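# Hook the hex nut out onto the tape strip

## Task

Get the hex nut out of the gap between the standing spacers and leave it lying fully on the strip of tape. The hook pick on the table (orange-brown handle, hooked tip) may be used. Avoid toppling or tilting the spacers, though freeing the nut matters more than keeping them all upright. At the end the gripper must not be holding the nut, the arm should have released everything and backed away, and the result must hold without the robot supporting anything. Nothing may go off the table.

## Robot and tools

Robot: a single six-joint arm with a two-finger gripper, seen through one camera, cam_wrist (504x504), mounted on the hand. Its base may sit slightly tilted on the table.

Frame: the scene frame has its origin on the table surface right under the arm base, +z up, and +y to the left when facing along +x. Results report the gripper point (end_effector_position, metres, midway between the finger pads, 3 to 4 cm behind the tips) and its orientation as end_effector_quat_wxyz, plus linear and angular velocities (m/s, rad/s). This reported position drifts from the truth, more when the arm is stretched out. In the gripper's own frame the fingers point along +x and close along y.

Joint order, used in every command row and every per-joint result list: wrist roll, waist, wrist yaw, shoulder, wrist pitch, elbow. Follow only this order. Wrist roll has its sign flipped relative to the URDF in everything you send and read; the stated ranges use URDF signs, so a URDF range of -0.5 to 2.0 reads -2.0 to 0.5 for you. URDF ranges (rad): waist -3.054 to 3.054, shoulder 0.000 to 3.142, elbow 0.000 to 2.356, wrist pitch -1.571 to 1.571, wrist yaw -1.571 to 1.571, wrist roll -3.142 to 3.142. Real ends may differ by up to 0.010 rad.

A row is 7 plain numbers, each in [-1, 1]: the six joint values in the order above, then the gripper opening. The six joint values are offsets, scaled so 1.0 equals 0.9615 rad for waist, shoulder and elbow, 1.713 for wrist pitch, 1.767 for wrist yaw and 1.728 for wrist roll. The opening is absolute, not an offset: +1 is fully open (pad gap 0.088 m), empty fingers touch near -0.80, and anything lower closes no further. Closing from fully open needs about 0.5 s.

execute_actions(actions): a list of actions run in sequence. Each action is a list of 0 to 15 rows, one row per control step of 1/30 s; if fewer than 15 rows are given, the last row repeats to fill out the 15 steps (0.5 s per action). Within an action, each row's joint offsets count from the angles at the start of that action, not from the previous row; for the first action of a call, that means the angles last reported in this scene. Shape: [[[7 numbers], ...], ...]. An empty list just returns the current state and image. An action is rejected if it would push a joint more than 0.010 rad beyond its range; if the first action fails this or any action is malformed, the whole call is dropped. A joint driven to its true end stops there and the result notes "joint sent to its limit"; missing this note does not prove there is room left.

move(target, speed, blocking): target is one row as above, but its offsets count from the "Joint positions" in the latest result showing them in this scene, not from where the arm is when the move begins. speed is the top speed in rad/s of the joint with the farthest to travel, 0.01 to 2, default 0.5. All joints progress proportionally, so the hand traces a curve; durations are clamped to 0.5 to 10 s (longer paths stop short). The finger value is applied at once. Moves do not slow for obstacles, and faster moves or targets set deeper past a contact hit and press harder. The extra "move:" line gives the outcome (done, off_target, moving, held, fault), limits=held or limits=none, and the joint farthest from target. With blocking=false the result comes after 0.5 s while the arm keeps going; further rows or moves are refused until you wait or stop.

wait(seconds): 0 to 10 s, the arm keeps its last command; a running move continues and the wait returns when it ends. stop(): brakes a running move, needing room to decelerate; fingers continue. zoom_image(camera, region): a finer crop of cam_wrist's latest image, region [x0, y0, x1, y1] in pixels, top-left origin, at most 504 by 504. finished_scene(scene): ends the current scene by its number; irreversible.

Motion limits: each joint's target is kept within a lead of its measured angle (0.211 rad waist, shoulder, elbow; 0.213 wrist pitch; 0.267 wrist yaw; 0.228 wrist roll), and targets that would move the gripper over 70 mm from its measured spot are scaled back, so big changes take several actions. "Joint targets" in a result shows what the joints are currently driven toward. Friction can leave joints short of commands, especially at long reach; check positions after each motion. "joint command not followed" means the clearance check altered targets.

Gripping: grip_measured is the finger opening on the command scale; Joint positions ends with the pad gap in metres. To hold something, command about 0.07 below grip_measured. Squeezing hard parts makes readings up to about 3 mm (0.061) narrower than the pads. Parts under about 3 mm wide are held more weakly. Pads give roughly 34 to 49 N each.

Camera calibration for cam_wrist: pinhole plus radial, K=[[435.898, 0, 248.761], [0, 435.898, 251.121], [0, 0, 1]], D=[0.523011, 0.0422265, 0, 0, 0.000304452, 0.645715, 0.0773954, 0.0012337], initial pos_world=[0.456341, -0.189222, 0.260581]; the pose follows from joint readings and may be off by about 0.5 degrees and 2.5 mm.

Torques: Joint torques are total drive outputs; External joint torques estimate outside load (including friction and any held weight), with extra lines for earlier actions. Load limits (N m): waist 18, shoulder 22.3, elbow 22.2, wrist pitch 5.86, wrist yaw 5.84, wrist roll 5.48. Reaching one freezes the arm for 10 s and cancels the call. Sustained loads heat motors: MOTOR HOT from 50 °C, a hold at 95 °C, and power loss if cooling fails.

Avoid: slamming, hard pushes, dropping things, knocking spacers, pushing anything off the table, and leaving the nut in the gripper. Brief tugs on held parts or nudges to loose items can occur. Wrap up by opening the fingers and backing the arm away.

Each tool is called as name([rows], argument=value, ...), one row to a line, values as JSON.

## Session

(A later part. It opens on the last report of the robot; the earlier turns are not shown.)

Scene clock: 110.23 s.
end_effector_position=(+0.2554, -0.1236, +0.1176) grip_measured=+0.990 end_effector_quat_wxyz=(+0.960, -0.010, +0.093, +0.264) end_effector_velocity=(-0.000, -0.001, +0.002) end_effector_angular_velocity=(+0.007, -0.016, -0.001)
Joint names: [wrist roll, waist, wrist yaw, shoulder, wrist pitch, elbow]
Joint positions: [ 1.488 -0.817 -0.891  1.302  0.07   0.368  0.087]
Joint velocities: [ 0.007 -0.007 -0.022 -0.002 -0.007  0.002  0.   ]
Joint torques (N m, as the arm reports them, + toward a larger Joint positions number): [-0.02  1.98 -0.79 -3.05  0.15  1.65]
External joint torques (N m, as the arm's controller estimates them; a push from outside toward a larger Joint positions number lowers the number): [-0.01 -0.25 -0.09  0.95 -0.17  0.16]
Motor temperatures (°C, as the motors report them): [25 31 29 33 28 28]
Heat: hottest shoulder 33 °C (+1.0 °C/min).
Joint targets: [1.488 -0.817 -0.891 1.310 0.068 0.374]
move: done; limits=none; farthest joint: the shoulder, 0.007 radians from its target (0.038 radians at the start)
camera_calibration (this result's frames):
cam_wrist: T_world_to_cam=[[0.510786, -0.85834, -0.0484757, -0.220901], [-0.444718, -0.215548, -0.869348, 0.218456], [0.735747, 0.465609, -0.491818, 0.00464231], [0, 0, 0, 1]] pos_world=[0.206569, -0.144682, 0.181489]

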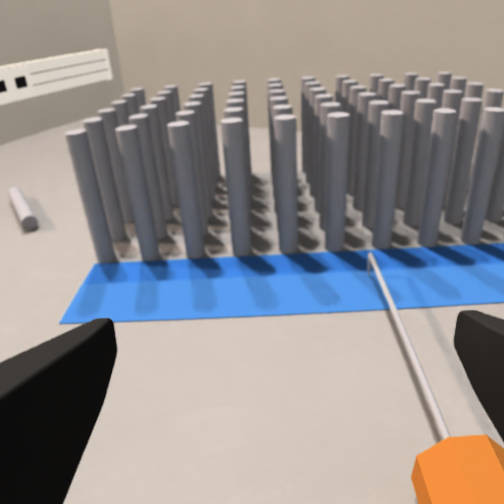

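move(target=[0,0,0,0.103,-0.101,0.286,1], speed=0.6)

move(target=[0.098,-0.174,0.045,0.286,0.057,0.08,1], speed=0.2)

move(target=[0,0,0,0,0,0,-0.25])

Scene clock: 127.97 s.
end_effector_position=(+0.2894, -0.1797, +0.1215) grip_measured=+0.990 end_effector_quat_wxyz=(+0.961, -0.013, +0.092, +0.262) end_effector_velocity=(-0.003, +0.003, -0.002) end_effector_angular_velocity=(+0.006, +0.015, +0.010)
Joint names: [wrist roll, waist, wrist yaw, shoulder, wrist pitch, elbow]
Joint positions: [ 1.488 -0.817 -0.891  1.391 -0.101  0.636  0.087]
Joint velocities: [ 0.007 -0.002  0.007 -0.002 -0.022 -0.002 -0.   ]
Joint torques (N m, as the arm reports them, + toward a larger Joint positions number): [-0.01  2.45 -0.8  -4.09  0.17  2.31]
External joint torques (N m, as the arm's controller estimates them; a push from outside toward a larger Joint positions number lowers the number): [ 0.   -0.36 -0.1   1.26 -0.13  0.09]
Motor temperatures (°C, as the motors report them): [25 31 29 32 28 28]
Heat: hottest shoulder 32 °C (-2.0 °C/min).
Joint targets: [1.488 -0.817 -0.891 1.401 -0.103 0.643]
move: done; limits=none; farthest joint: the shoulder, 0.010 radians from its target (0.099 radians at the start)
camera_calibration (this result's frames):
cam_wrist: T_world_to_cam=[[0.507697, -0.860539, -0.0414344, -0.286597], [-0.442196, -0.219006, -0.86977, 0.223624], [0.739396, 0.459901, -0.491715, 0.00563332], [0, 0, 0, 1]] pos_world=[0.240225, -0.200244, 0.185396]

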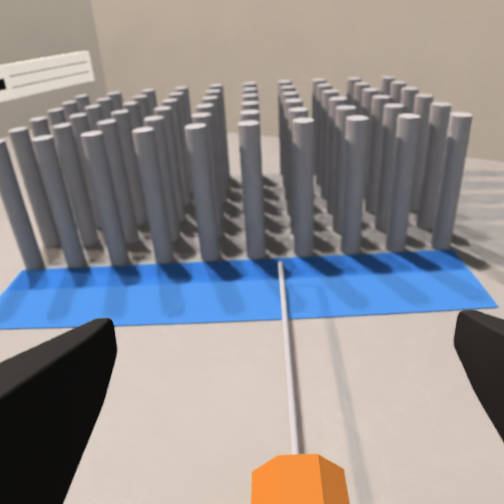

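Scene clock: 129.80 s.
end_effector_position=(+0.2742, -0.1968, +0.0291) grip_measured=+0.990 end_effector_quat_wxyz=(+0.953, -0.041, +0.175, +0.244) end_effector_velocity=(-0.000, +0.000, +0.000) end_effector_angular_velocity=(+0.015, +0.001, -0.002)
Joint names: [wrist roll, waist, wrist yaw, shoulder, wrist pitch, elbow]
Joint positions: [ 1.653 -0.981 -0.816  1.655 -0.005  0.708  0.087]
Joint velocities: [-0.007 -0.002 -0.007  0.002 -0.007  0.002 -0.   ]
Joint torques (N m, as the arm reports them, + toward a larger Joint positions number): [ 0.13  2.37 -0.6  -4.48  0.16  1.02]
External joint torques (N m, as the arm's controller estimates them; a push from outside toward a larger Joint positions number lowers the number): [ 0.15 -0.48  0.08  1.67  0.02 -0.04]
Motor temperatures (°C, as the motors report them): [25 30 29 32 28 28]
Heat: hottest shoulder 32 °C (-2.0 °C/min).
Joint targets: [1.657 -0.984 -0.811 1.666 -0.003 0.713]
move: off_target; limits=none; farthest joint: the shoulder, 0.011 radians from its target (0.275 radians at the start)
camera_calibration (this result's frames):
cam_wrist: T_world_to_cam=[[0.47821, -0.877863, -0.0259222, -0.29322], [-0.569199, -0.287319, -0.770364, 0.151219], [0.668826, 0.38315, -0.637077, -0.0122663], [0, 0, 0, 1]] pos_world=[0.234498, -0.209259, 0.101078]

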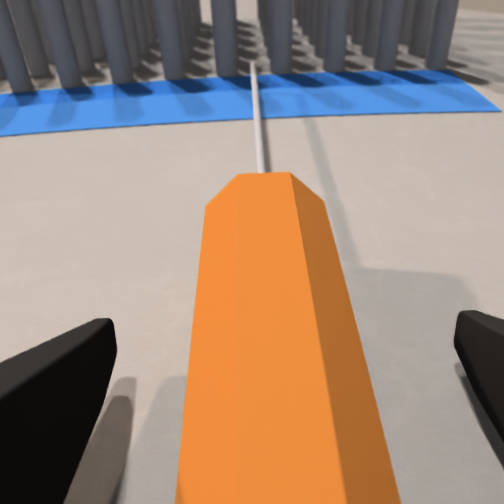

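Scene clock: 130.40 s.
end_effector_position=(+0.2742, -0.1968, +0.0291) grip_measured=-0.109 end_effector_quat_wxyz=(+0.953, -0.041, +0.175, +0.244) end_effector_velocity=(+0.000, -0.001, +0.001) end_effector_angular_velocity=(-0.009, -0.011, -0.003)
Joint names: [wrist roll, waist, wrist yaw, shoulder, wrist pitch, elbow]
Joint positions: [ 1.653 -0.981 -0.816  1.655 -0.005  0.708  0.034]
Joint velocities: [ 0.007 -0.002 -0.007 -0.002  0.007 -0.002  0.   ]
Joint torques (N m, as the arm reports them, + toward a larger Joint positions number): [-0.01  2.48 -0.78 -5.59  0.06  0.5 ]
External joint torques (N m, as the arm's controller estimates them; a push from outside toward a larger Joint positions number lowers the number): [ 0.   -0.4  -0.1   0.5  -0.06 -0.49]
Motor temperatures (°C, as the motors report them): [25 30 29 32 28 28]
Heat: hottest shoulder 32 °C (-2.0 °C/min).
Joint targets: [1.653 -0.981 -0.816 1.655 -0.005 0.708]
move: done; limits=none; farthest joint: the waist, 0.000 radians from its target (0.000 radians at the start)
camera_calibration (this result's frames):
cam_wrist: T_world_to_cam=[[0.47821, -0.877863, -0.0259222, -0.29322], [-0.569199, -0.287319, -0.770364, 0.151219], [0.668826, 0.38315, -0.637077, -0.0122663], [0, 0, 0, 1]] pos_world=[0.234498, -0.209259, 0.101078]

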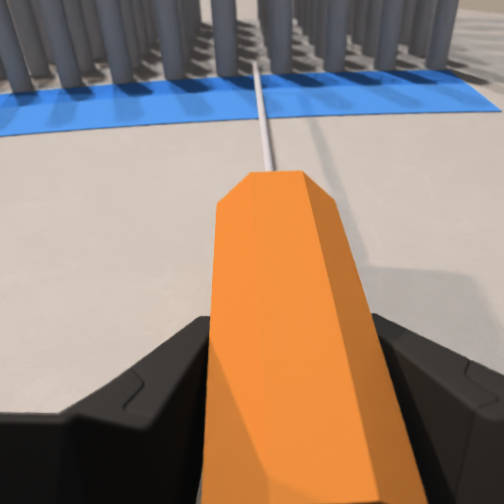

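move(target=[-0.01,0.03,-0.012,-0.05,0,-0.03,-0.25], speed=0.15)

move(target=[-0.036,0.07,0.037,-0.027,0.173,-0.312,-0.25], speed=0.25)

Scene clock: 135.10 s.
end_effector_position=(+0.2772, -0.1922, +0.0426) grip_measured=-0.109 end_effector_quat_wxyz=(+0.955, -0.043, +0.160, +0.246) end_effector_velocity=(+0.001, -0.002, +0.004) end_effector_angular_velocity=(-0.005, -0.012, -0.008)
Joint names: [wrist roll, waist, wrist yaw, shoulder, wrist pitch, elbow]
Joint positions: [ 1.64  -0.956 -0.829  1.617 -0.005  0.685  0.034]
Joint velocities: [-0.007  0.002 -0.007 -0.012  0.007 -0.002 -0.   ]
Joint torques (N m, as the arm reports them, + toward a larger Joint positions number): [-0.15  2.67 -1.15 -6.2   0.08  0.16]
External joint torques (N m, as the arm's controller estimates them; a push from outside toward a larger Joint positions number lowers the number): [-0.14 -0.19 -0.46 -0.17 -0.09 -1.02]
Motor temperatures (°C, as the motors report them): [25 30 29 32 28 28]
Heat: hottest shoulder 32 °C (-2.0 °C/min).
Joint targets: [1.635 -0.952 -0.837 1.608 -0.005 0.679]
move: done; limits=none; farthest joint: the shoulder, 0.010 radians from its target (0.048 radians at the start)
camera_calibration (this result's frames):
cam_wrist: T_world_to_cam=[[0.484448, -0.874684, -0.0154034, -0.291835], [-0.544546, -0.287725, -0.787835, 0.158508], [0.684675, 0.390053, -0.615694, -0.0114211], [0, 0, 0, 1]] pos_world=[0.235514, -0.205202, 0.113351]

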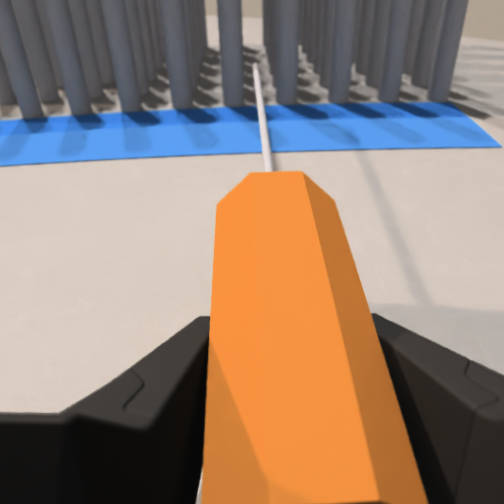

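Scene clock: 136.83 s.
end_effector_position=(+0.2530, -0.1194, +0.0449) grip_measured=-0.109 end_effector_quat_wxyz=(+0.950, -0.040, +0.174, +0.257) end_effector_velocity=(-0.003, +0.002, +0.000) end_effector_angular_velocity=(+0.019, +0.008, -0.003)
Joint names: [wrist roll, waist, wrist yaw, shoulder, wrist pitch, elbow]
Joint positions: [ 1.582 -0.892 -0.764  1.598  0.29   0.389  0.034]
Joint velocities: [-0.007 -0.007 -0.007 -0.002 -0.007 -0.007 -0.   ]
Joint torques (N m, as the arm reports them, + toward a larger Joint positions number): [-0.2   2.46 -0.75 -4.84  0.26 -0.99]
External joint torques (N m, as the arm's controller estimates them; a push from outside toward a larger Joint positions number lowers the number): [-0.19 -0.06 -0.07 -0.38  0.04 -0.93]
Motor temperatures (°C, as the motors report them): [25 30 29 32 28 28]
Heat: hottest shoulder 32 °C (-2.0 °C/min).
Joint targets: [1.577 -0.889 -0.763 1.591 0.291 0.384]
move: done; limits=none; farthest joint: the shoulder, 0.007 radians from its target (0.026 radians at the start)
camera_calibration (this result's frames):
cam_wrist: T_world_to_cam=[[0.501326, -0.864618, -0.0332877, -0.218612], [-0.563008, -0.296749, -0.771337, 0.170996], [0.657034, 0.405433, -0.635555, -0.0121489], [0, 0, 0, 1]] pos_world=[0.21385, -0.133347, 0.116897]

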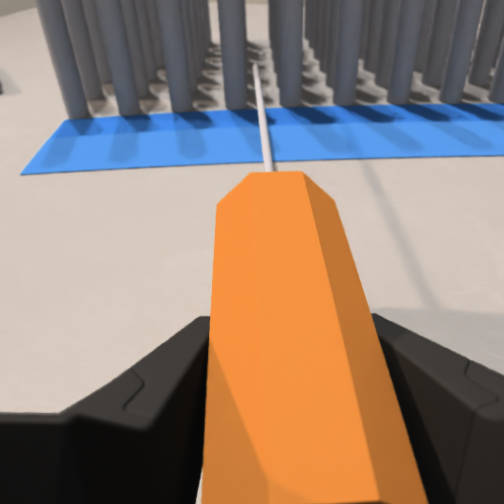

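move(target=[-0.096,0.169,0.059,0.146,0.141,0.016,-0.25], speed=0.15)

move(target=[-0.072,0.149,0.056,0.151,0.09,0.058,-0.25], speed=0.13)

zoom_image(camera="cam_wrist", region=[204,30,324,130])

Scene clock: 143.37 s.
end_effector_position=(+0.2891, -0.1016, +0.0440) grip_measured=-0.109 end_effector_quat_wxyz=(+0.951, -0.043, +0.173, +0.252) end_effector_velocity=(-0.002, +0.006, +0.001) end_effector_angular_velocity=(+0.028, +0.010, +0.014)
Joint names: [wrist roll, waist, wrist yaw, shoulder, wrist pitch, elbow]
Joint positions: [ 1.42  -0.734 -0.66   1.731  0.529  0.401  0.034]
Joint velocities: [-0.007  0.002 -0.007  0.002 -0.022 -0.002  0.   ]
Joint torques (N m, as the arm reports them, + toward a larger Joint positions number): [-0.18  3.21 -0.72 -3.34  0.55  0.  ]
External joint torques (N m, as the arm's controller estimates them; a push from outside toward a larger Joint positions number lowers the number): [-0.17 -0.03 -0.05  1.16  0.11  0.15]
Motor temperatures (°C, as the motors report them): [25 31 29 32 28 28]
Heat: hottest shoulder 32 °C (-1.0 °C/min).
Joint targets: [1.415 -0.730 -0.660 1.739 0.531 0.405]
move: done; limits=none; farthest joint: the shoulder, 0.007 radians from its target (0.140 radians at the start)
camera_calibration (this result's frames):
cam_wrist: T_world_to_cam=[[0.494978, -0.868578, -0.0238612, -0.220354], [-0.561184, -0.298596, -0.771954, 0.195161], [0.663377, 0.395491, -0.63523, -0.0464604], [0, 0, 0, 1]] pos_world=[0.249412, -0.114746, 0.115884]

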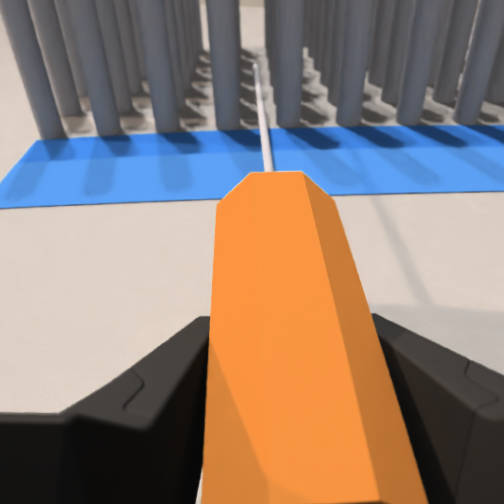

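Scene clock: 145.00 s.
end_effector_position=(+0.3239, -0.0813, +0.0437) grip_measured=-0.109 end_effector_quat_wxyz=(+0.951, -0.042, +0.173, +0.253) end_effector_velocity=(-0.003, +0.003, -0.000) end_effector_angular_velocity=(+0.009, +0.015, +0.004)
Joint names: [wrist roll, waist, wrist yaw, shoulder, wrist pitch, elbow]
Joint positions: [ 1.3   -0.595 -0.562  1.869  0.681  0.452  0.034]
Joint velocities: [-0.007  0.002  0.007 -0.002 -0.007 -0.007 -0.   ]
Joint torques (N m, as the arm reports them, + toward a larger Joint positions number): [-0.12  3.85 -0.76 -3.77  0.64  0.27]
External joint torques (N m, as the arm's controller estimates them; a push from outside toward a larger Joint positions number lowers the number): [-0.11 -0.12 -0.1   0.98  0.02  0.22]
Motor temperatures (°C, as the motors report them): [25 31 29 32 28 28]
Heat: hottest shoulder 32 °C (-1.0 °C/min).
Joint targets: [1.296 -0.590 -0.561 1.876 0.683 0.456]
move: done; limits=none; farthest joint: the shoulder, 0.008 radians from its target (0.145 radians at the start)
camera_calibration (this result's frames):
cam_wrist: T_world_to_cam=[[0.495689, -0.868078, -0.0270796, -0.219986], [-0.561218, -0.29636, -0.77279, 0.220817], [0.662817, 0.398262, -0.634084, -0.0774521], [0, 0, 0, 1]] pos_world=[0.284308, -0.0946779, 0.115577]

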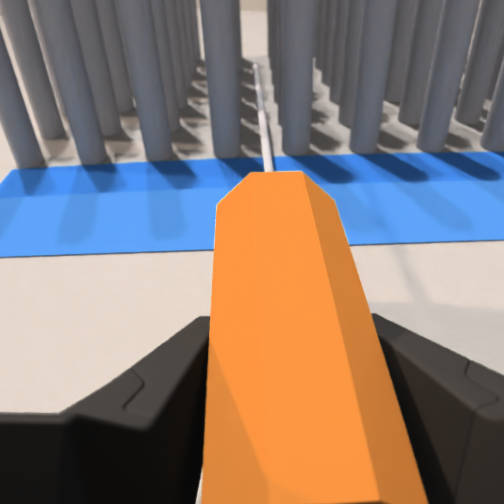

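Region (204, 30, 324, 130) of cam_wrist's 504x504 image, scaled by 4.200, with more detail than that image has.

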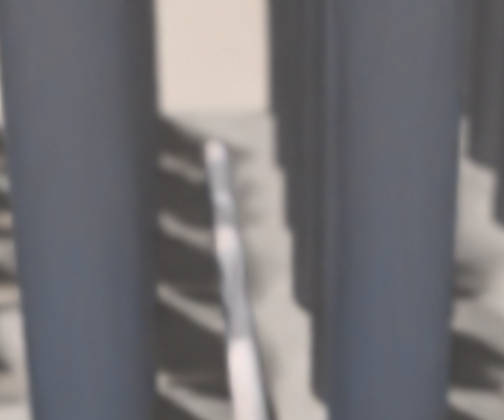

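move(target=[-0.053,0.127,0.051,0.141,0.046,0.086,-0.25], speed=0.12)

zoom_image(camera="cam_wrist", region=[204,30,324,130])

Scene clock: 149.93 s.
end_effector_position=(+0.3559, -0.0581, +0.0426) grip_measured=-0.109 end_effector_quat_wxyz=(+0.949, -0.038, +0.177, +0.259) end_effector_velocity=(-0.002, +0.003, -0.002) end_effector_angular_velocity=(+0.000, +0.014, +0.016)
Joint names: [wrist roll, waist, wrist yaw, shoulder, wrist pitch, elbow]
Joint positions: [ 1.213 -0.477 -0.472  1.996  0.756  0.53   0.034]
Joint velocities: [ 0.007  0.002  0.007  0.002 -0.022  0.002 -0.   ]
Joint torques (N m, as the arm reports them, + toward a larger Joint positions number): [-0.17  4.35 -0.75 -4.02  0.78  0.41]
External joint torques (N m, as the arm's controller estimates them; a push from outside toward a larger Joint positions number lowers the number): [-0.17 -0.34 -0.1   0.93  0.06  0.09]
Motor temperatures (°C, as the motors report them): [25 31 29 32 28 28]
Heat: hottest shoulder 32 °C (-1.0 °C/min).
Joint targets: [1.208 -0.473 -0.472 2.004 0.759 0.535]
move: done; limits=none; farthest joint: the shoulder, 0.009 radians from its target (0.136 radians at the start)
camera_calibration (this result's frames):
cam_wrist: T_world_to_cam=[[0.505269, -0.862106, -0.0384295, -0.218364], [-0.56584, -0.297352, -0.76903, 0.246149], [0.651558, 0.410312, -0.638057, -0.103713], [0, 0, 0, 1]] pos_world=[0.317189, -0.0725054, 0.11473]

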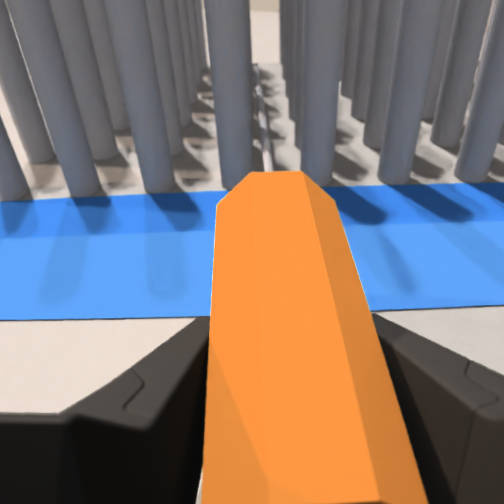

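Region (204, 30, 324, 130) of cam_wrist's 504x504 image, scaled by 4.200, with more detail than that image has.

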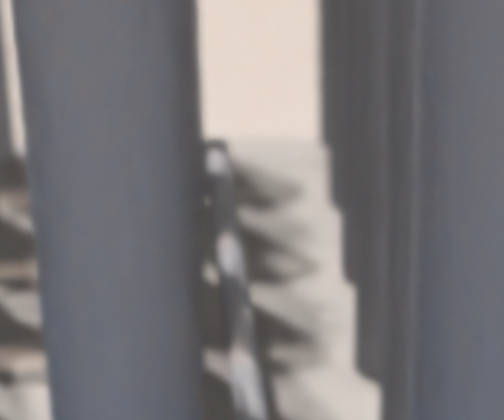

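move(target=[0.053,-0.123,-0.055,-0.143,-0.044,-0.088,-0.25], speed=0.15)

move(target=[0.072,-0.145,-0.06,-0.154,-0.09,-0.058,-0.25], speed=0.2)

move(target=[0.096,-0.165,-0.063,-0.148,-0.135,-0.016,-0.25], speed=0.2)

move(target=[-0.055,0.08,-0.075,-0.32,0.06,-0.02,-0.25], speed=0.4)

Scene clock: 158.33 s.
end_effector_position=(+0.3236, -0.0809, +0.0442) grip_measured=-0.109 end_effector_quat_wxyz=(+0.951, -0.042, +0.172, +0.253) end_effector_velocity=(-0.003, -0.000, +0.000) end_effector_angular_velocity=(-0.007, -0.004, +0.011)
Joint names: [wrist roll, waist, wrist yaw, shoulder, wrist pitch, elbow]
Joint positions: [ 1.3   -0.593 -0.561  1.867  0.682  0.449  0.034]
Joint velocities: [ 0.022 -0.007 -0.007 -0.012 -0.022 -0.002  0.   ]
Joint torques (N m, as the arm reports them, + toward a larger Joint positions number): [ 0.15  3.31 -1.1  -5.1   0.46 -0.61]
External joint torques (N m, as the arm's controller estimates them; a push from outside toward a larger Joint positions number lowers the number): [ 0.16 -0.63 -0.44 -0.38 -0.16 -0.66]
Motor temperatures (°C, as the motors report them): [25 32 29 32 29 28]
Heat: hottest waist 32 °C (-2.0 °C/min).
Joint targets: [1.304 -0.595 -0.570 1.858 0.681 0.446]
move: done; limits=none; farthest joint: the shoulder, 0.008 radians from its target (0.138 radians at the start)
camera_calibration (this result's frames):
cam_wrist: T_world_to_cam=[[0.495948, -0.867961, -0.0260544, -0.219612], [-0.560399, -0.297001, -0.773138, 0.220852], [0.663316, 0.398037, -0.633702, -0.0772577], [0, 0, 0, 1]] pos_world=[0.283928, -0.0942703, 0.116069]

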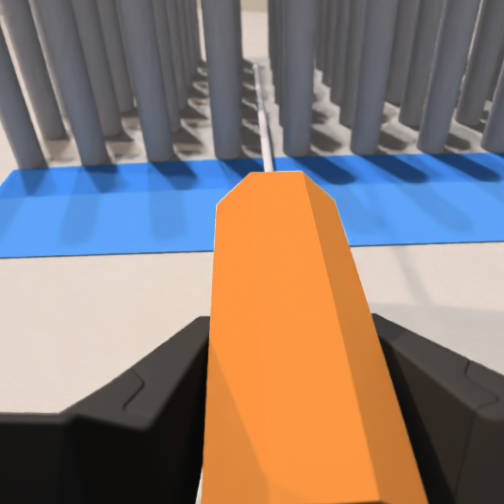

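Scene clock: 159.60 s.
end_effector_position=(+0.2891, -0.1016, +0.0450) grip_measured=-0.109 end_effector_quat_wxyz=(+0.951, -0.045, +0.173, +0.252) end_effector_velocity=(-0.001, -0.000, +0.001) end_effector_angular_velocity=(-0.000, -0.006, +0.003)
Joint names: [wrist roll, waist, wrist yaw, shoulder, wrist pitch, elbow]
Joint positions: [ 1.42  -0.731 -0.659  1.727  0.53   0.398  0.034]
Joint velocities: [ 0.007 -0.002 -0.007 -0.007 -0.007 -0.002 -0.   ]
Joint torques (N m, as the arm reports them, + toward a larger Joint positions number): [ 0.15  2.7  -1.11 -5.06  0.34 -0.88]
External joint torques (N m, as the arm's controller estimates them; a push from outside toward a larger Joint positions number lowers the number): [ 0.16 -0.56 -0.43 -0.54 -0.12 -0.8 ]
Motor temperatures (°C, as the motors report them): [25 32 29 32 29 28]
Heat: hottest waist 32 °C (-2.0 °C/min).
Joint targets: [1.424 -0.733 -0.667 1.719 0.528 0.394]
move: done; limits=none; farthest joint: the shoulder, 0.008 radians from its target (0.148 radians at the start)
camera_calibration (this result's frames):
cam_wrist: T_world_to_cam=[[0.494865, -0.86873, -0.0204116, -0.22046], [-0.559732, -0.300703, -0.77219, 0.195295], [0.664687, 0.393555, -0.635063, -0.0464691], [0, 0, 0, 1]] pos_world=[0.249298, -0.114507, 0.116794]

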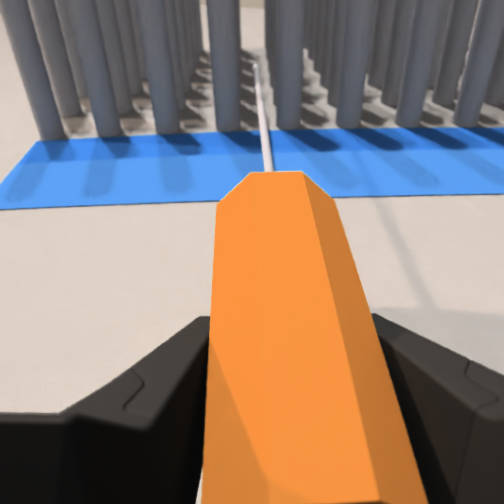

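Scene clock: 161.23 s.
end_effector_position=(+0.2543, -0.1211, +0.0461) grip_measured=-0.109 end_effector_quat_wxyz=(+0.951, -0.047, +0.173, +0.254) end_effector_velocity=(-0.002, +0.003, +0.001) end_effector_angular_velocity=(+0.003, -0.005, +0.016)
Joint names: [wrist roll, waist, wrist yaw, shoulder, wrist pitch, elbow]
Joint positions: [ 1.582 -0.889 -0.761  1.592  0.301  0.387  0.034]
Joint velocities: [ 0.022 -0.002 -0.007 -0.002 -0.022 -0.002 -0.   ]
Joint torques (N m, as the arm reports them, + toward a larger Joint positions number): [ 0.15  2.14 -1.2  -5.04  0.11 -0.81]
External joint torques (N m, as the arm's controller estimates them; a push from outside toward a larger Joint positions number lowers the number): [ 0.15 -0.42 -0.51 -0.64 -0.1  -0.72]
Motor temperatures (°C, as the motors report them): [25 32 29 32 28 27]
Heat: hottest waist 32 °C (-2.0 °C/min).
Joint targets: [1.586 -0.890 -0.770 1.585 0.299 0.383]
move: done; limits=none; farthest joint: the wrist yaw, 0.009 radians from its target (0.112 radians at the start)
camera_calibration (this result's frames):
cam_wrist: T_world_to_cam=[[0.498141, -0.866904, -0.018236, -0.220845], [-0.558676, -0.304801, -0.771348, 0.170027], [0.663126, 0.394428, -0.636153, -0.0144511], [0, 0, 0, 1]] pos_world=[0.214585, -0.133927, 0.11793]

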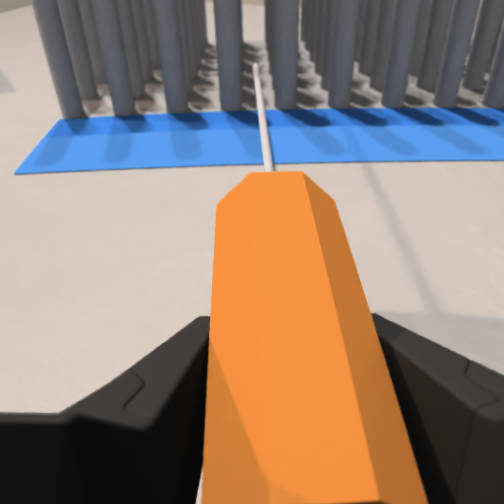

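Scene clock: 162.57 s.
end_effector_position=(+0.2802, -0.1743, +0.1299) grip_measured=-0.109 end_effector_quat_wxyz=(+0.973, -0.148, +0.049, +0.169) end_effector_velocity=(-0.000, +0.002, +0.002) end_effector_angular_velocity=(-0.006, -0.012, +0.004)
Joint names: [wrist roll, waist, wrist yaw, shoulder, wrist pitch, elbow]
Joint positions: [ 1.491 -0.816 -0.886  1.293  0.401  0.374  0.034]
Joint velocities: [ 0.007  0.002 -0.007 -0.002  0.007 -0.007  0.   ]
Joint torques (N m, as the arm reports them, + toward a larger Joint positions number): [-0.19  2.32 -1.15 -4.97  0.82  0.82]
External joint torques (N m, as the arm's controller estimates them; a push from outside toward a larger Joint positions number lowers the number): [-0.17 -0.05 -0.48 -0.59  0.11 -1.05]
Motor temperatures (°C, as the motors report them): [25 32 29 32 29 27]
Heat: hottest waist 32 °C (-2.0 °C/min).
Joint targets: [1.486 -0.812 -0.894 1.285 0.404 0.367]
move: done; limits=none; farthest joint: the shoulder, 0.009 radians from its target (0.308 radians at the start)
camera_calibration (this result's frames):
cam_wrist: T_world_to_cam=[[0.348108, -0.902374, 0.254052, -0.277874], [-0.350977, -0.376744, -0.857251, 0.173351], [0.869273, 0.20925, -0.44786, -0.0717813], [0, 0, 0, 1]] pos_world=[0.21997, -0.170417, 0.187052]

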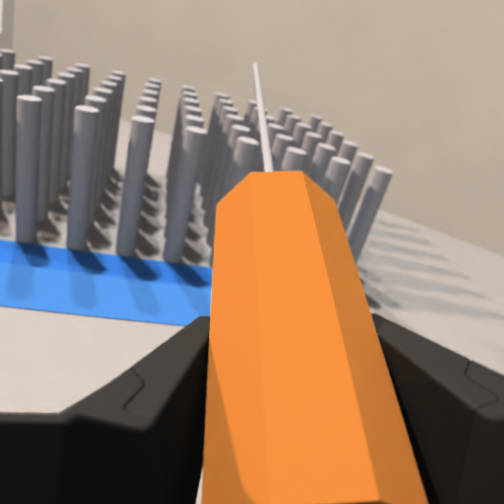

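move(target=[0,0,0,0.024,-0.018,0.054,-0.25])

zoom_image(camera="cam_wrist", region=[90,160,200,270])

move(target=[0,0,0,0.066,-0.065,0.178,-0.25])

zoom_image(camera="cam_wrist", region=[90,160,200,270])

move(target=[0,0,0,0.069,-0.067,0.185,-0.25])

zoom_image(camera="cam_wrist", region=[90,160,200,270])

Scene clock: 167.47 s.
end_effector_position=(+0.2859, -0.1831, +0.1302) grip_measured=-0.109 end_effector_quat_wxyz=(+0.973, -0.148, +0.049, +0.169) end_effector_velocity=(+0.001, -0.005, +0.003) end_effector_angular_velocity=(-0.021, -0.018, -0.009)
Joint names: [wrist roll, waist, wrist yaw, shoulder, wrist pitch, elbow]
Joint positions: [ 1.491 -0.815 -0.886  1.309  0.372  0.418  0.034]
Joint velocities: [ 0.007 -0.002 -0.007 -0.007  0.007  0.007  0.   ]
Joint torques (N m, as the arm reports them, + toward a larger Joint positions number): [-0.03  2.13 -0.78 -3.59  0.61  2.52]
External joint torques (N m, as the arm's controller estimates them; a push from outside toward a larger Joint positions number lowers the number): [-0.01 -0.31 -0.11  1.12 -0.15  0.35]
Motor temperatures (°C, as the motors report them): [25 31 29 32 29 27]
Heat: hottest shoulder 32 °C (-1.0 °C/min).
Joint targets: [1.491 -0.815 -0.885 1.316 0.371 0.426]
move: done; limits=none; farthest joint: the elbow, 0.008 radians from its target (0.052 radians at the start)
camera_calibration (this result's frames):
cam_wrist: T_world_to_cam=[[0.348911, -0.902306, 0.253189, -0.288], [-0.35091, -0.376302, -0.857472, 0.172365], [0.868978, 0.210334, -0.447924, -0.0745007], [0, 0, 0, 1]] pos_world=[0.22571, -0.179333, 0.187346]

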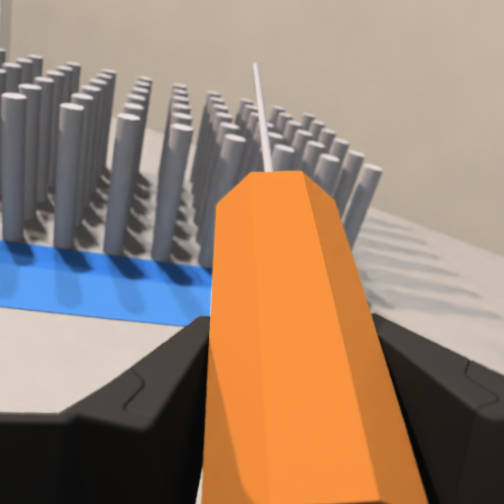

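Region (90, 160, 200, 270) of cam_wrist's 504x504 image, scaled by 4.582, with more detail than that image has.

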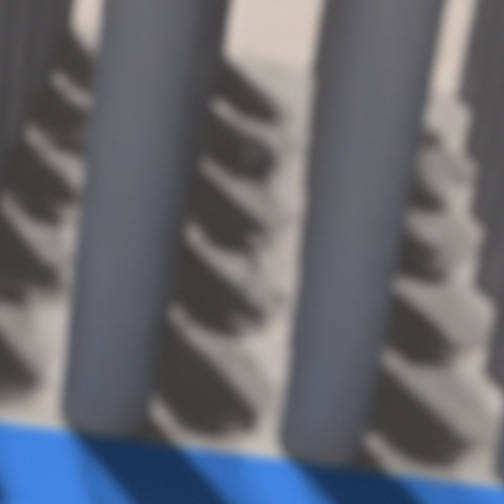

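Scene clock: 168.40 s.
end_effector_position=(+0.3060, -0.2162, +0.1326) grip_measured=-0.109 end_effector_quat_wxyz=(+0.973, -0.147, +0.049, +0.170) end_effector_velocity=(-0.001, -0.002, +0.001) end_effector_angular_velocity=(-0.006, -0.005, -0.003)
Joint names: [wrist roll, waist, wrist yaw, shoulder, wrist pitch, elbow]
Joint positions: [ 1.491 -0.815 -0.886  1.364  0.262  0.58   0.034]
Joint velocities: [ 0.007 -0.007 -0.007 -0.007 -0.007  0.002 -0.   ]
Joint torques (N m, as the arm reports them, + toward a larger Joint positions number): [-0.04  2.55 -0.79 -4.4   0.6   2.85]
External joint torques (N m, as the arm's controller estimates them; a push from outside toward a larger Joint positions number lowers the number): [-0.01 -0.23 -0.12  1.15 -0.14  0.24]
Motor temperatures (°C, as the motors report them): [25 31 29 32 29 27]
Heat: hottest shoulder 32 °C (-1.0 °C/min).
Joint targets: [1.491 -0.815 -0.886 1.372 0.261 0.589]
move: done; limits=none; farthest joint: the shoulder, 0.009 radians from its target (0.064 radians at the start)
camera_calibration (this result's frames):
cam_wrist: T_world_to_cam=[[0.350169, -0.902352, 0.251282, -0.325567], [-0.351447, -0.375236, -0.85772, 0.169449], [0.868255, 0.212034, -0.448525, -0.0832034], [0, 0, 0, 1]] pos_world=[0.245797, -0.212551, 0.18983]

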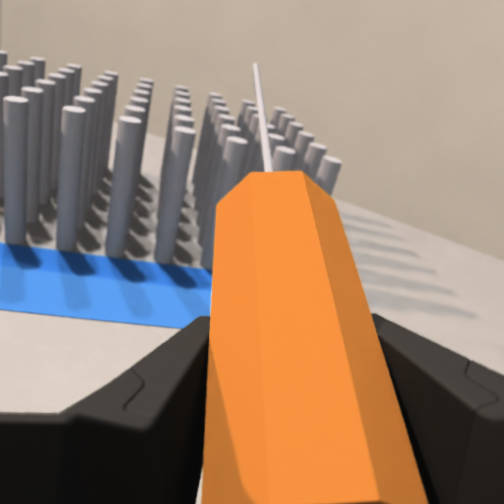

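Region (90, 160, 200, 270) of cam_wrist's 504x504 image, scaled by 4.582, with more detail than that image has.

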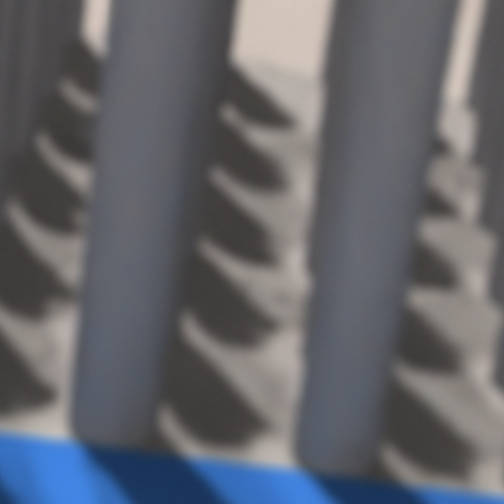

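Scene clock: 169.33 s.
end_effector_position=(+0.3251, -0.2495, +0.1367) grip_measured=-0.109 end_effector_quat_wxyz=(+0.973, -0.146, +0.049, +0.171) end_effector_velocity=(+0.000, +0.001, +0.002) end_effector_angular_velocity=(+0.011, -0.005, +0.004)
Joint names: [wrist roll, waist, wrist yaw, shoulder, wrist pitch, elbow]
Joint positions: [ 1.491 -0.815 -0.886  1.421  0.149  0.748  0.034]
Joint velocities: [-0.007  0.002 -0.007 -0.002 -0.007  0.002 -0.   ]
Joint torques (N m, as the arm reports them, + toward a larger Joint positions number): [-0.04  2.74 -0.78 -4.99  0.62  3.39]
External joint torques (N m, as the arm's controller estimates them; a push from outside toward a larger Joint positions number lowers the number): [-0.02 -0.43 -0.1   1.35 -0.1   0.34]
Motor temperatures (°C, as the motors report them): [25 31 29 32 29 28]
Heat: hottest shoulder 32 °C (-1.0 °C/min).
Joint targets: [1.491 -0.815 -0.886 1.430 0.147 0.758]
move: done; limits=none; farthest joint: the elbow, 0.010 radians from its target (0.178 radians at the start)
camera_calibration (this result's frames):
cam_wrist: T_world_to_cam=[[0.351843, -0.902406, 0.248737, -0.363527], [-0.352164, -0.373816, -0.858045, 0.167818], [0.867287, 0.214301, -0.449319, -0.0898911], [0, 0, 0, 1]] pos_world=[0.264965, -0.246052, 0.194028]

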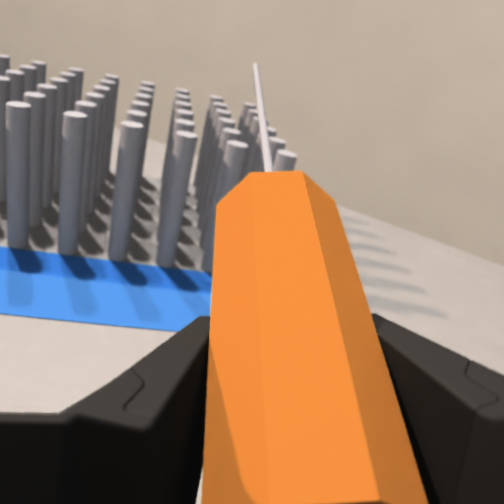

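Region (90, 160, 200, 270) of cam_wrist's 504x504 image, scaled by 4.582, with more detail than that image has.

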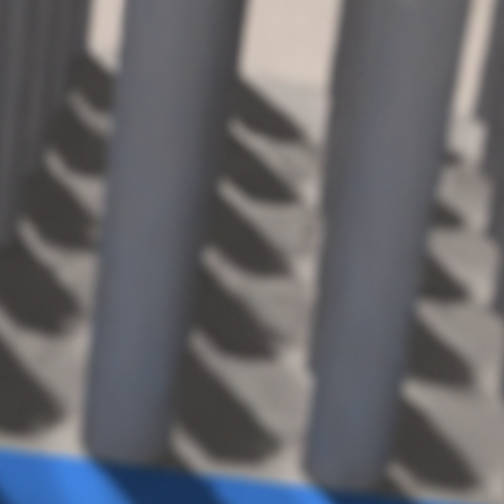

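move(target=[0.08,-0.142,0.05,0.175,-0.022,-0.239,-0.25], speed=0.3)

Scene clock: 177.97 s.
end_effector_position=(+0.2580, -0.1566, +0.0417) grip_measured=-0.109 end_effector_quat_wxyz=(+0.952, -0.037, +0.176, +0.249) end_effector_velocity=(-0.003, +0.005, -0.003) end_effector_angular_velocity=(+0.021, +0.021, +0.005)
Joint names: [wrist roll, waist, wrist yaw, shoulder, wrist pitch, elbow]
Joint positions: [ 1.624 -0.951 -0.798  1.581  0.112  0.523  0.034]
Joint velocities: [-0.007 -0.002  0.007  0.007 -0.007 -0.007  0.   ]
Joint torques (N m, as the arm reports them, + toward a larger Joint positions number): [ 0.15  2.13 -0.72 -3.91  0.06 -0.43]
External joint torques (N m, as the arm's controller estimates them; a push from outside toward a larger Joint positions number lowers the number): [ 0.16 -0.44 -0.04  1.17 -0.08 -0.91]
Motor temperatures (°C, as the motors report them): [25 31 29 32 29 28]
Heat: hottest shoulder 32 °C (+0.0 °C/min).
Joint targets: [1.629 -0.952 -0.797 1.589 0.111 0.519]
move: done; limits=none; farthest joint: the shoulder, 0.008 radians from its target (0.168 radians at the start)
camera_calibration (this result's frames):
cam_wrist: T_world_to_cam=[[0.486589, -0.872886, -0.0360683, -0.250752], [-0.570034, -0.285936, -0.770261, 0.163758], [0.662037, 0.395361, -0.636708, -0.00517942], [0, 0, 0, 1]] pos_world=[0.218789, -0.170006, 0.113794]

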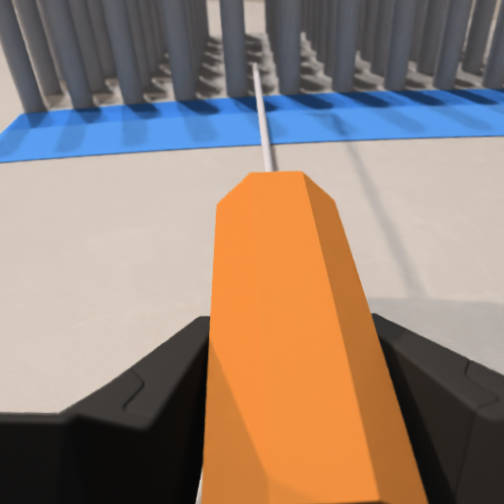

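move(target=[-0.113,0.197,0.067,0.142,0.158,0,-0.25], speed=0.18)

move(target=[-0.081,0.168,0.063,0.164,0.1,0.066,-0.25], speed=0.14)

zoom_image(camera="cam_wrist", region=[204,30,324,130])

Scene clock: 185.70 s.
end_effector_position=(+0.3030, -0.1331, +0.0415) grip_measured=-0.109 end_effector_quat_wxyz=(+0.953, -0.041, +0.174, +0.247) end_effector_velocity=(+0.001, +0.000, +0.002) end_effector_angular_velocity=(-0.000, -0.010, +0.006)
Joint names: [wrist roll, waist, wrist yaw, shoulder, wrist pitch, elbow]
Joint positions: [ 1.434 -0.765 -0.68   1.709  0.381  0.523  0.034]
Joint velocities: [ 0.007  0.002 -0.007 -0.002 -0.007  0.002 -0.   ]
Joint torques (N m, as the arm reports them, + toward a larger Joint positions number): [-0.15  3.37 -0.77 -4.03  0.47  0.15]
External joint torques (N m, as the arm's controller estimates them; a push from outside toward a larger Joint positions number lowers the number): [-0.14 -0.04 -0.09  1.15  0.03 -0.4 ]
Motor temperatures (°C, as the motors report them): [25 31 29 32 29 28]
Heat: hottest shoulder 32 °C (+0.0 °C/min).
Joint targets: [1.429 -0.761 -0.679 1.718 0.383 0.523]
move: done; limits=none; farthest joint: the shoulder, 0.008 radians from its target (0.136 radians at the start)
camera_calibration (this result's frames):
cam_wrist: T_world_to_cam=[[0.48368, -0.87486, -0.0259551, -0.251962], [-0.566173, -0.290128, -0.77154, 0.194266], [0.667459, 0.387874, -0.635651, -0.0471348], [0, 0, 0, 1]] pos_world=[0.263318, -0.145787, 0.113383]

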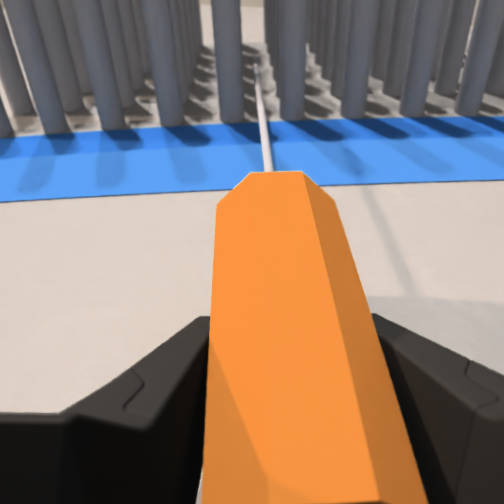

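Scene clock: 187.37 s.
end_effector_position=(+0.3469, -0.1084, +0.0415) grip_measured=-0.109 end_effector_quat_wxyz=(+0.953, -0.040, +0.173, +0.247) end_effector_velocity=(-0.001, +0.000, +0.001) end_effector_angular_velocity=(-0.009, +0.002, +0.004)
Joint names: [wrist roll, waist, wrist yaw, shoulder, wrist pitch, elbow]
Joint positions: [ 1.298 -0.608 -0.569  1.859  0.549  0.581  0.034]
Joint velocities: [ 0.007  0.002  0.007 -0.007 -0.007 -0.002  0.   ]
Joint torques (N m, as the arm reports them, + toward a larger Joint positions number): [-0.12  4.2  -0.73 -4.22  0.69  0.78]
External joint torques (N m, as the arm's controller estimates them; a push from outside toward a larger Joint positions number lowers the number): [-0.11 -0.11 -0.06  1.14  0.06  0.11]
Motor temperatures (°C, as the motors report them): [25 31 29 32 29 28]
Heat: hottest shoulder 32 °C (+0.0 °C/min).
Joint targets: [1.294 -0.604 -0.569 1.867 0.552 0.587]
move: done; limits=none; farthest joint: the shoulder, 0.008 radians from its target (0.157 radians at the start)
camera_calibration (this result's frames):
cam_wrist: T_world_to_cam=[[0.484542, -0.874326, -0.0277986, -0.251805], [-0.564715, -0.288374, -0.773265, 0.226041], [0.668069, 0.390378, -0.633474, -0.0860125], [0, 0, 0, 1]] pos_world=[0.307121, -0.121398, 0.113303]

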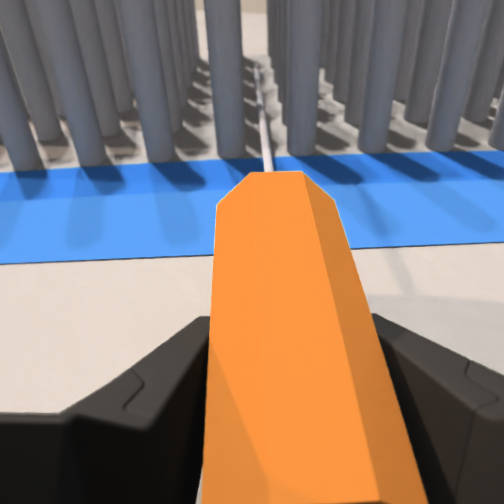

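Region (204, 30, 324, 130) of cam_wrist's 504x504 image, scaled by 4.200, with more detail than that image has.

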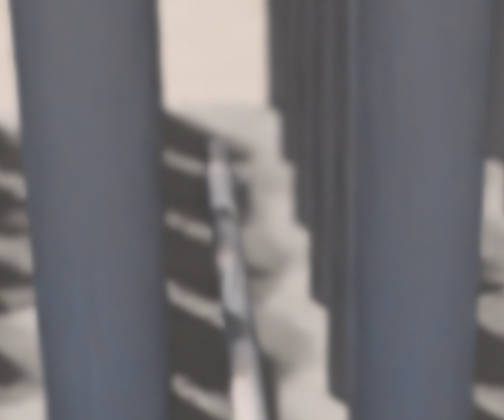

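To .30 (q3 .634, slightly left).

move(target=[-0.059,0.14,0.056,0.164,0.051,0.112,-0.25], speed=0.12)

zoom_image(camera="cam_wrist", region=[204,30,324,130])

Scene clock: 191.80 s.
end_effector_position=(+0.3895, -0.0822, +0.0406) grip_measured=-0.109 end_effector_quat_wxyz=(+0.951, -0.037, +0.175, +0.251) end_effector_velocity=(-0.001, +0.001, -0.001) end_effector_angular_velocity=(+0.002, -0.003, +0.008)
Joint names: [wrist roll, waist, wrist yaw, shoulder, wrist pitch, elbow]
Joint positions: [ 1.2   -0.477 -0.471  2.007  0.634  0.683  0.034]
Joint velocities: [ 0.007 -0.002 -0.007  0.002 -0.007  0.002  0.   ]
Joint torques (N m, as the arm reports them, + toward a larger Joint positions number): [-0.16  4.82 -0.75 -4.45  0.87  1.02]
External joint torques (N m, as the arm's controller estimates them; a push from outside toward a larger Joint positions number lowers the number): [-0.15 -0.31 -0.11  1.15  0.13  0.13]
Motor temperatures (°C, as the motors report them): [25 32 29 32 29 28]
Heat: hottest waist 32 °C (+0.0 °C/min).
Joint targets: [1.196 -0.473 -0.470 2.016 0.637 0.689]
move: done; limits=none; farthest joint: the shoulder, 0.009 radians from its target (0.158 radians at the start)
camera_calibration (this result's frames):
cam_wrist: T_world_to_cam=[[0.490427, -0.870739, -0.0359813, -0.251199], [-0.567083, -0.287503, -0.771854, 0.257863], [0.661739, 0.398942, -0.634781, -0.122044], [0, 0, 0, 1]] pos_world=[0.350186, -0.095904, 0.112523]

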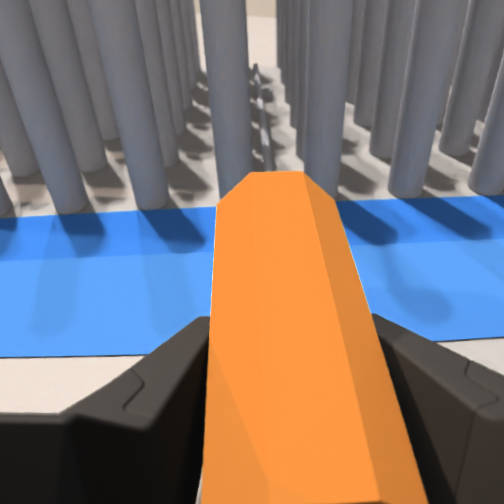

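Region (204, 30, 324, 130) of cam_wrist's 504x504 image, scaled by 4.200, with more detail than that image has.

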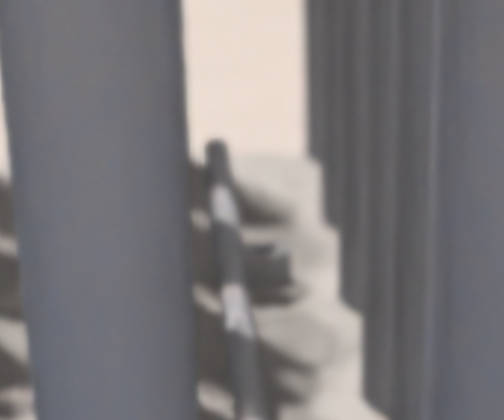

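move(target=[0,0.002,0.015,0,-0.006,0,-0.25], speed=0.03)

zoom_image(camera="cam_wrist", region=[204,30,324,130])

Scene clock: 202.73 s.
end_effector_position=(+0.3881, -0.0823, +0.0371) grip_measured=-0.109 end_effector_quat_wxyz=(+0.949, -0.038, +0.186, +0.250) end_effector_velocity=(-0.000, +0.000, +0.000) end_effector_angular_velocity=(-0.003, -0.009, +0.002)
Joint names: [wrist roll, waist, wrist yaw, shoulder, wrist pitch, elbow]
Joint positions: [ 1.2   -0.477 -0.449  2.008  0.626  0.683  0.034]
Joint velocities: [ 0.007 -0.002 -0.007  0.002  0.007 -0.002 -0.   ]
Joint torques (N m, as the arm reports them, + toward a larger Joint positions number): [ 0.    4.65 -0.62 -5.25  0.54  0.42]
External joint torques (N m, as the arm's controller estimates them; a push from outside toward a larger Joint positions number lowers the number): [ 0.01 -0.52  0.02  0.39 -0.2  -0.53]
Motor temperatures (°C, as the motors report them): [25 33 29 32 29 28]
Heat: hottest waist 33 °C (+1.0 °C/min).
Joint targets: [1.200 -0.475 -0.445 2.007 0.624 0.683]
move: done; limits=none; farthest joint: the wrist yaw, 0.004 radians from its target (0.026 radians at the start)
camera_calibration (this result's frames):
cam_wrist: T_world_to_cam=[[0.488189, -0.871842, -0.03953, -0.249801], [-0.584621, -0.293058, -0.756529, 0.260141], [0.647989, 0.392439, -0.652764, -0.117844], [0, 0, 0, 1]] pos_world=[0.350395, -0.0953045, 0.110005]

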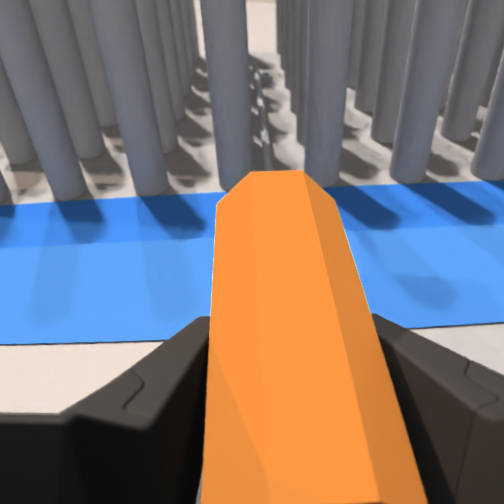

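Region (204, 30, 324, 130) of cam_wrist's 504x504 image, scaled by 4.200, with more detail than that image has.

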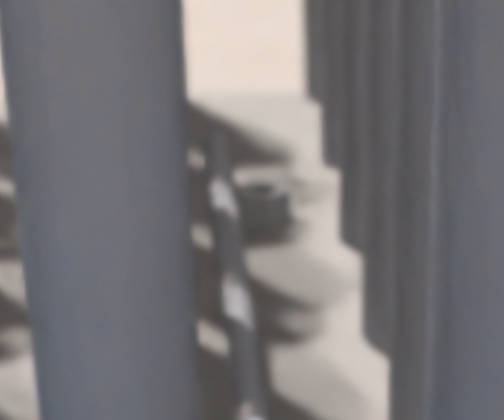

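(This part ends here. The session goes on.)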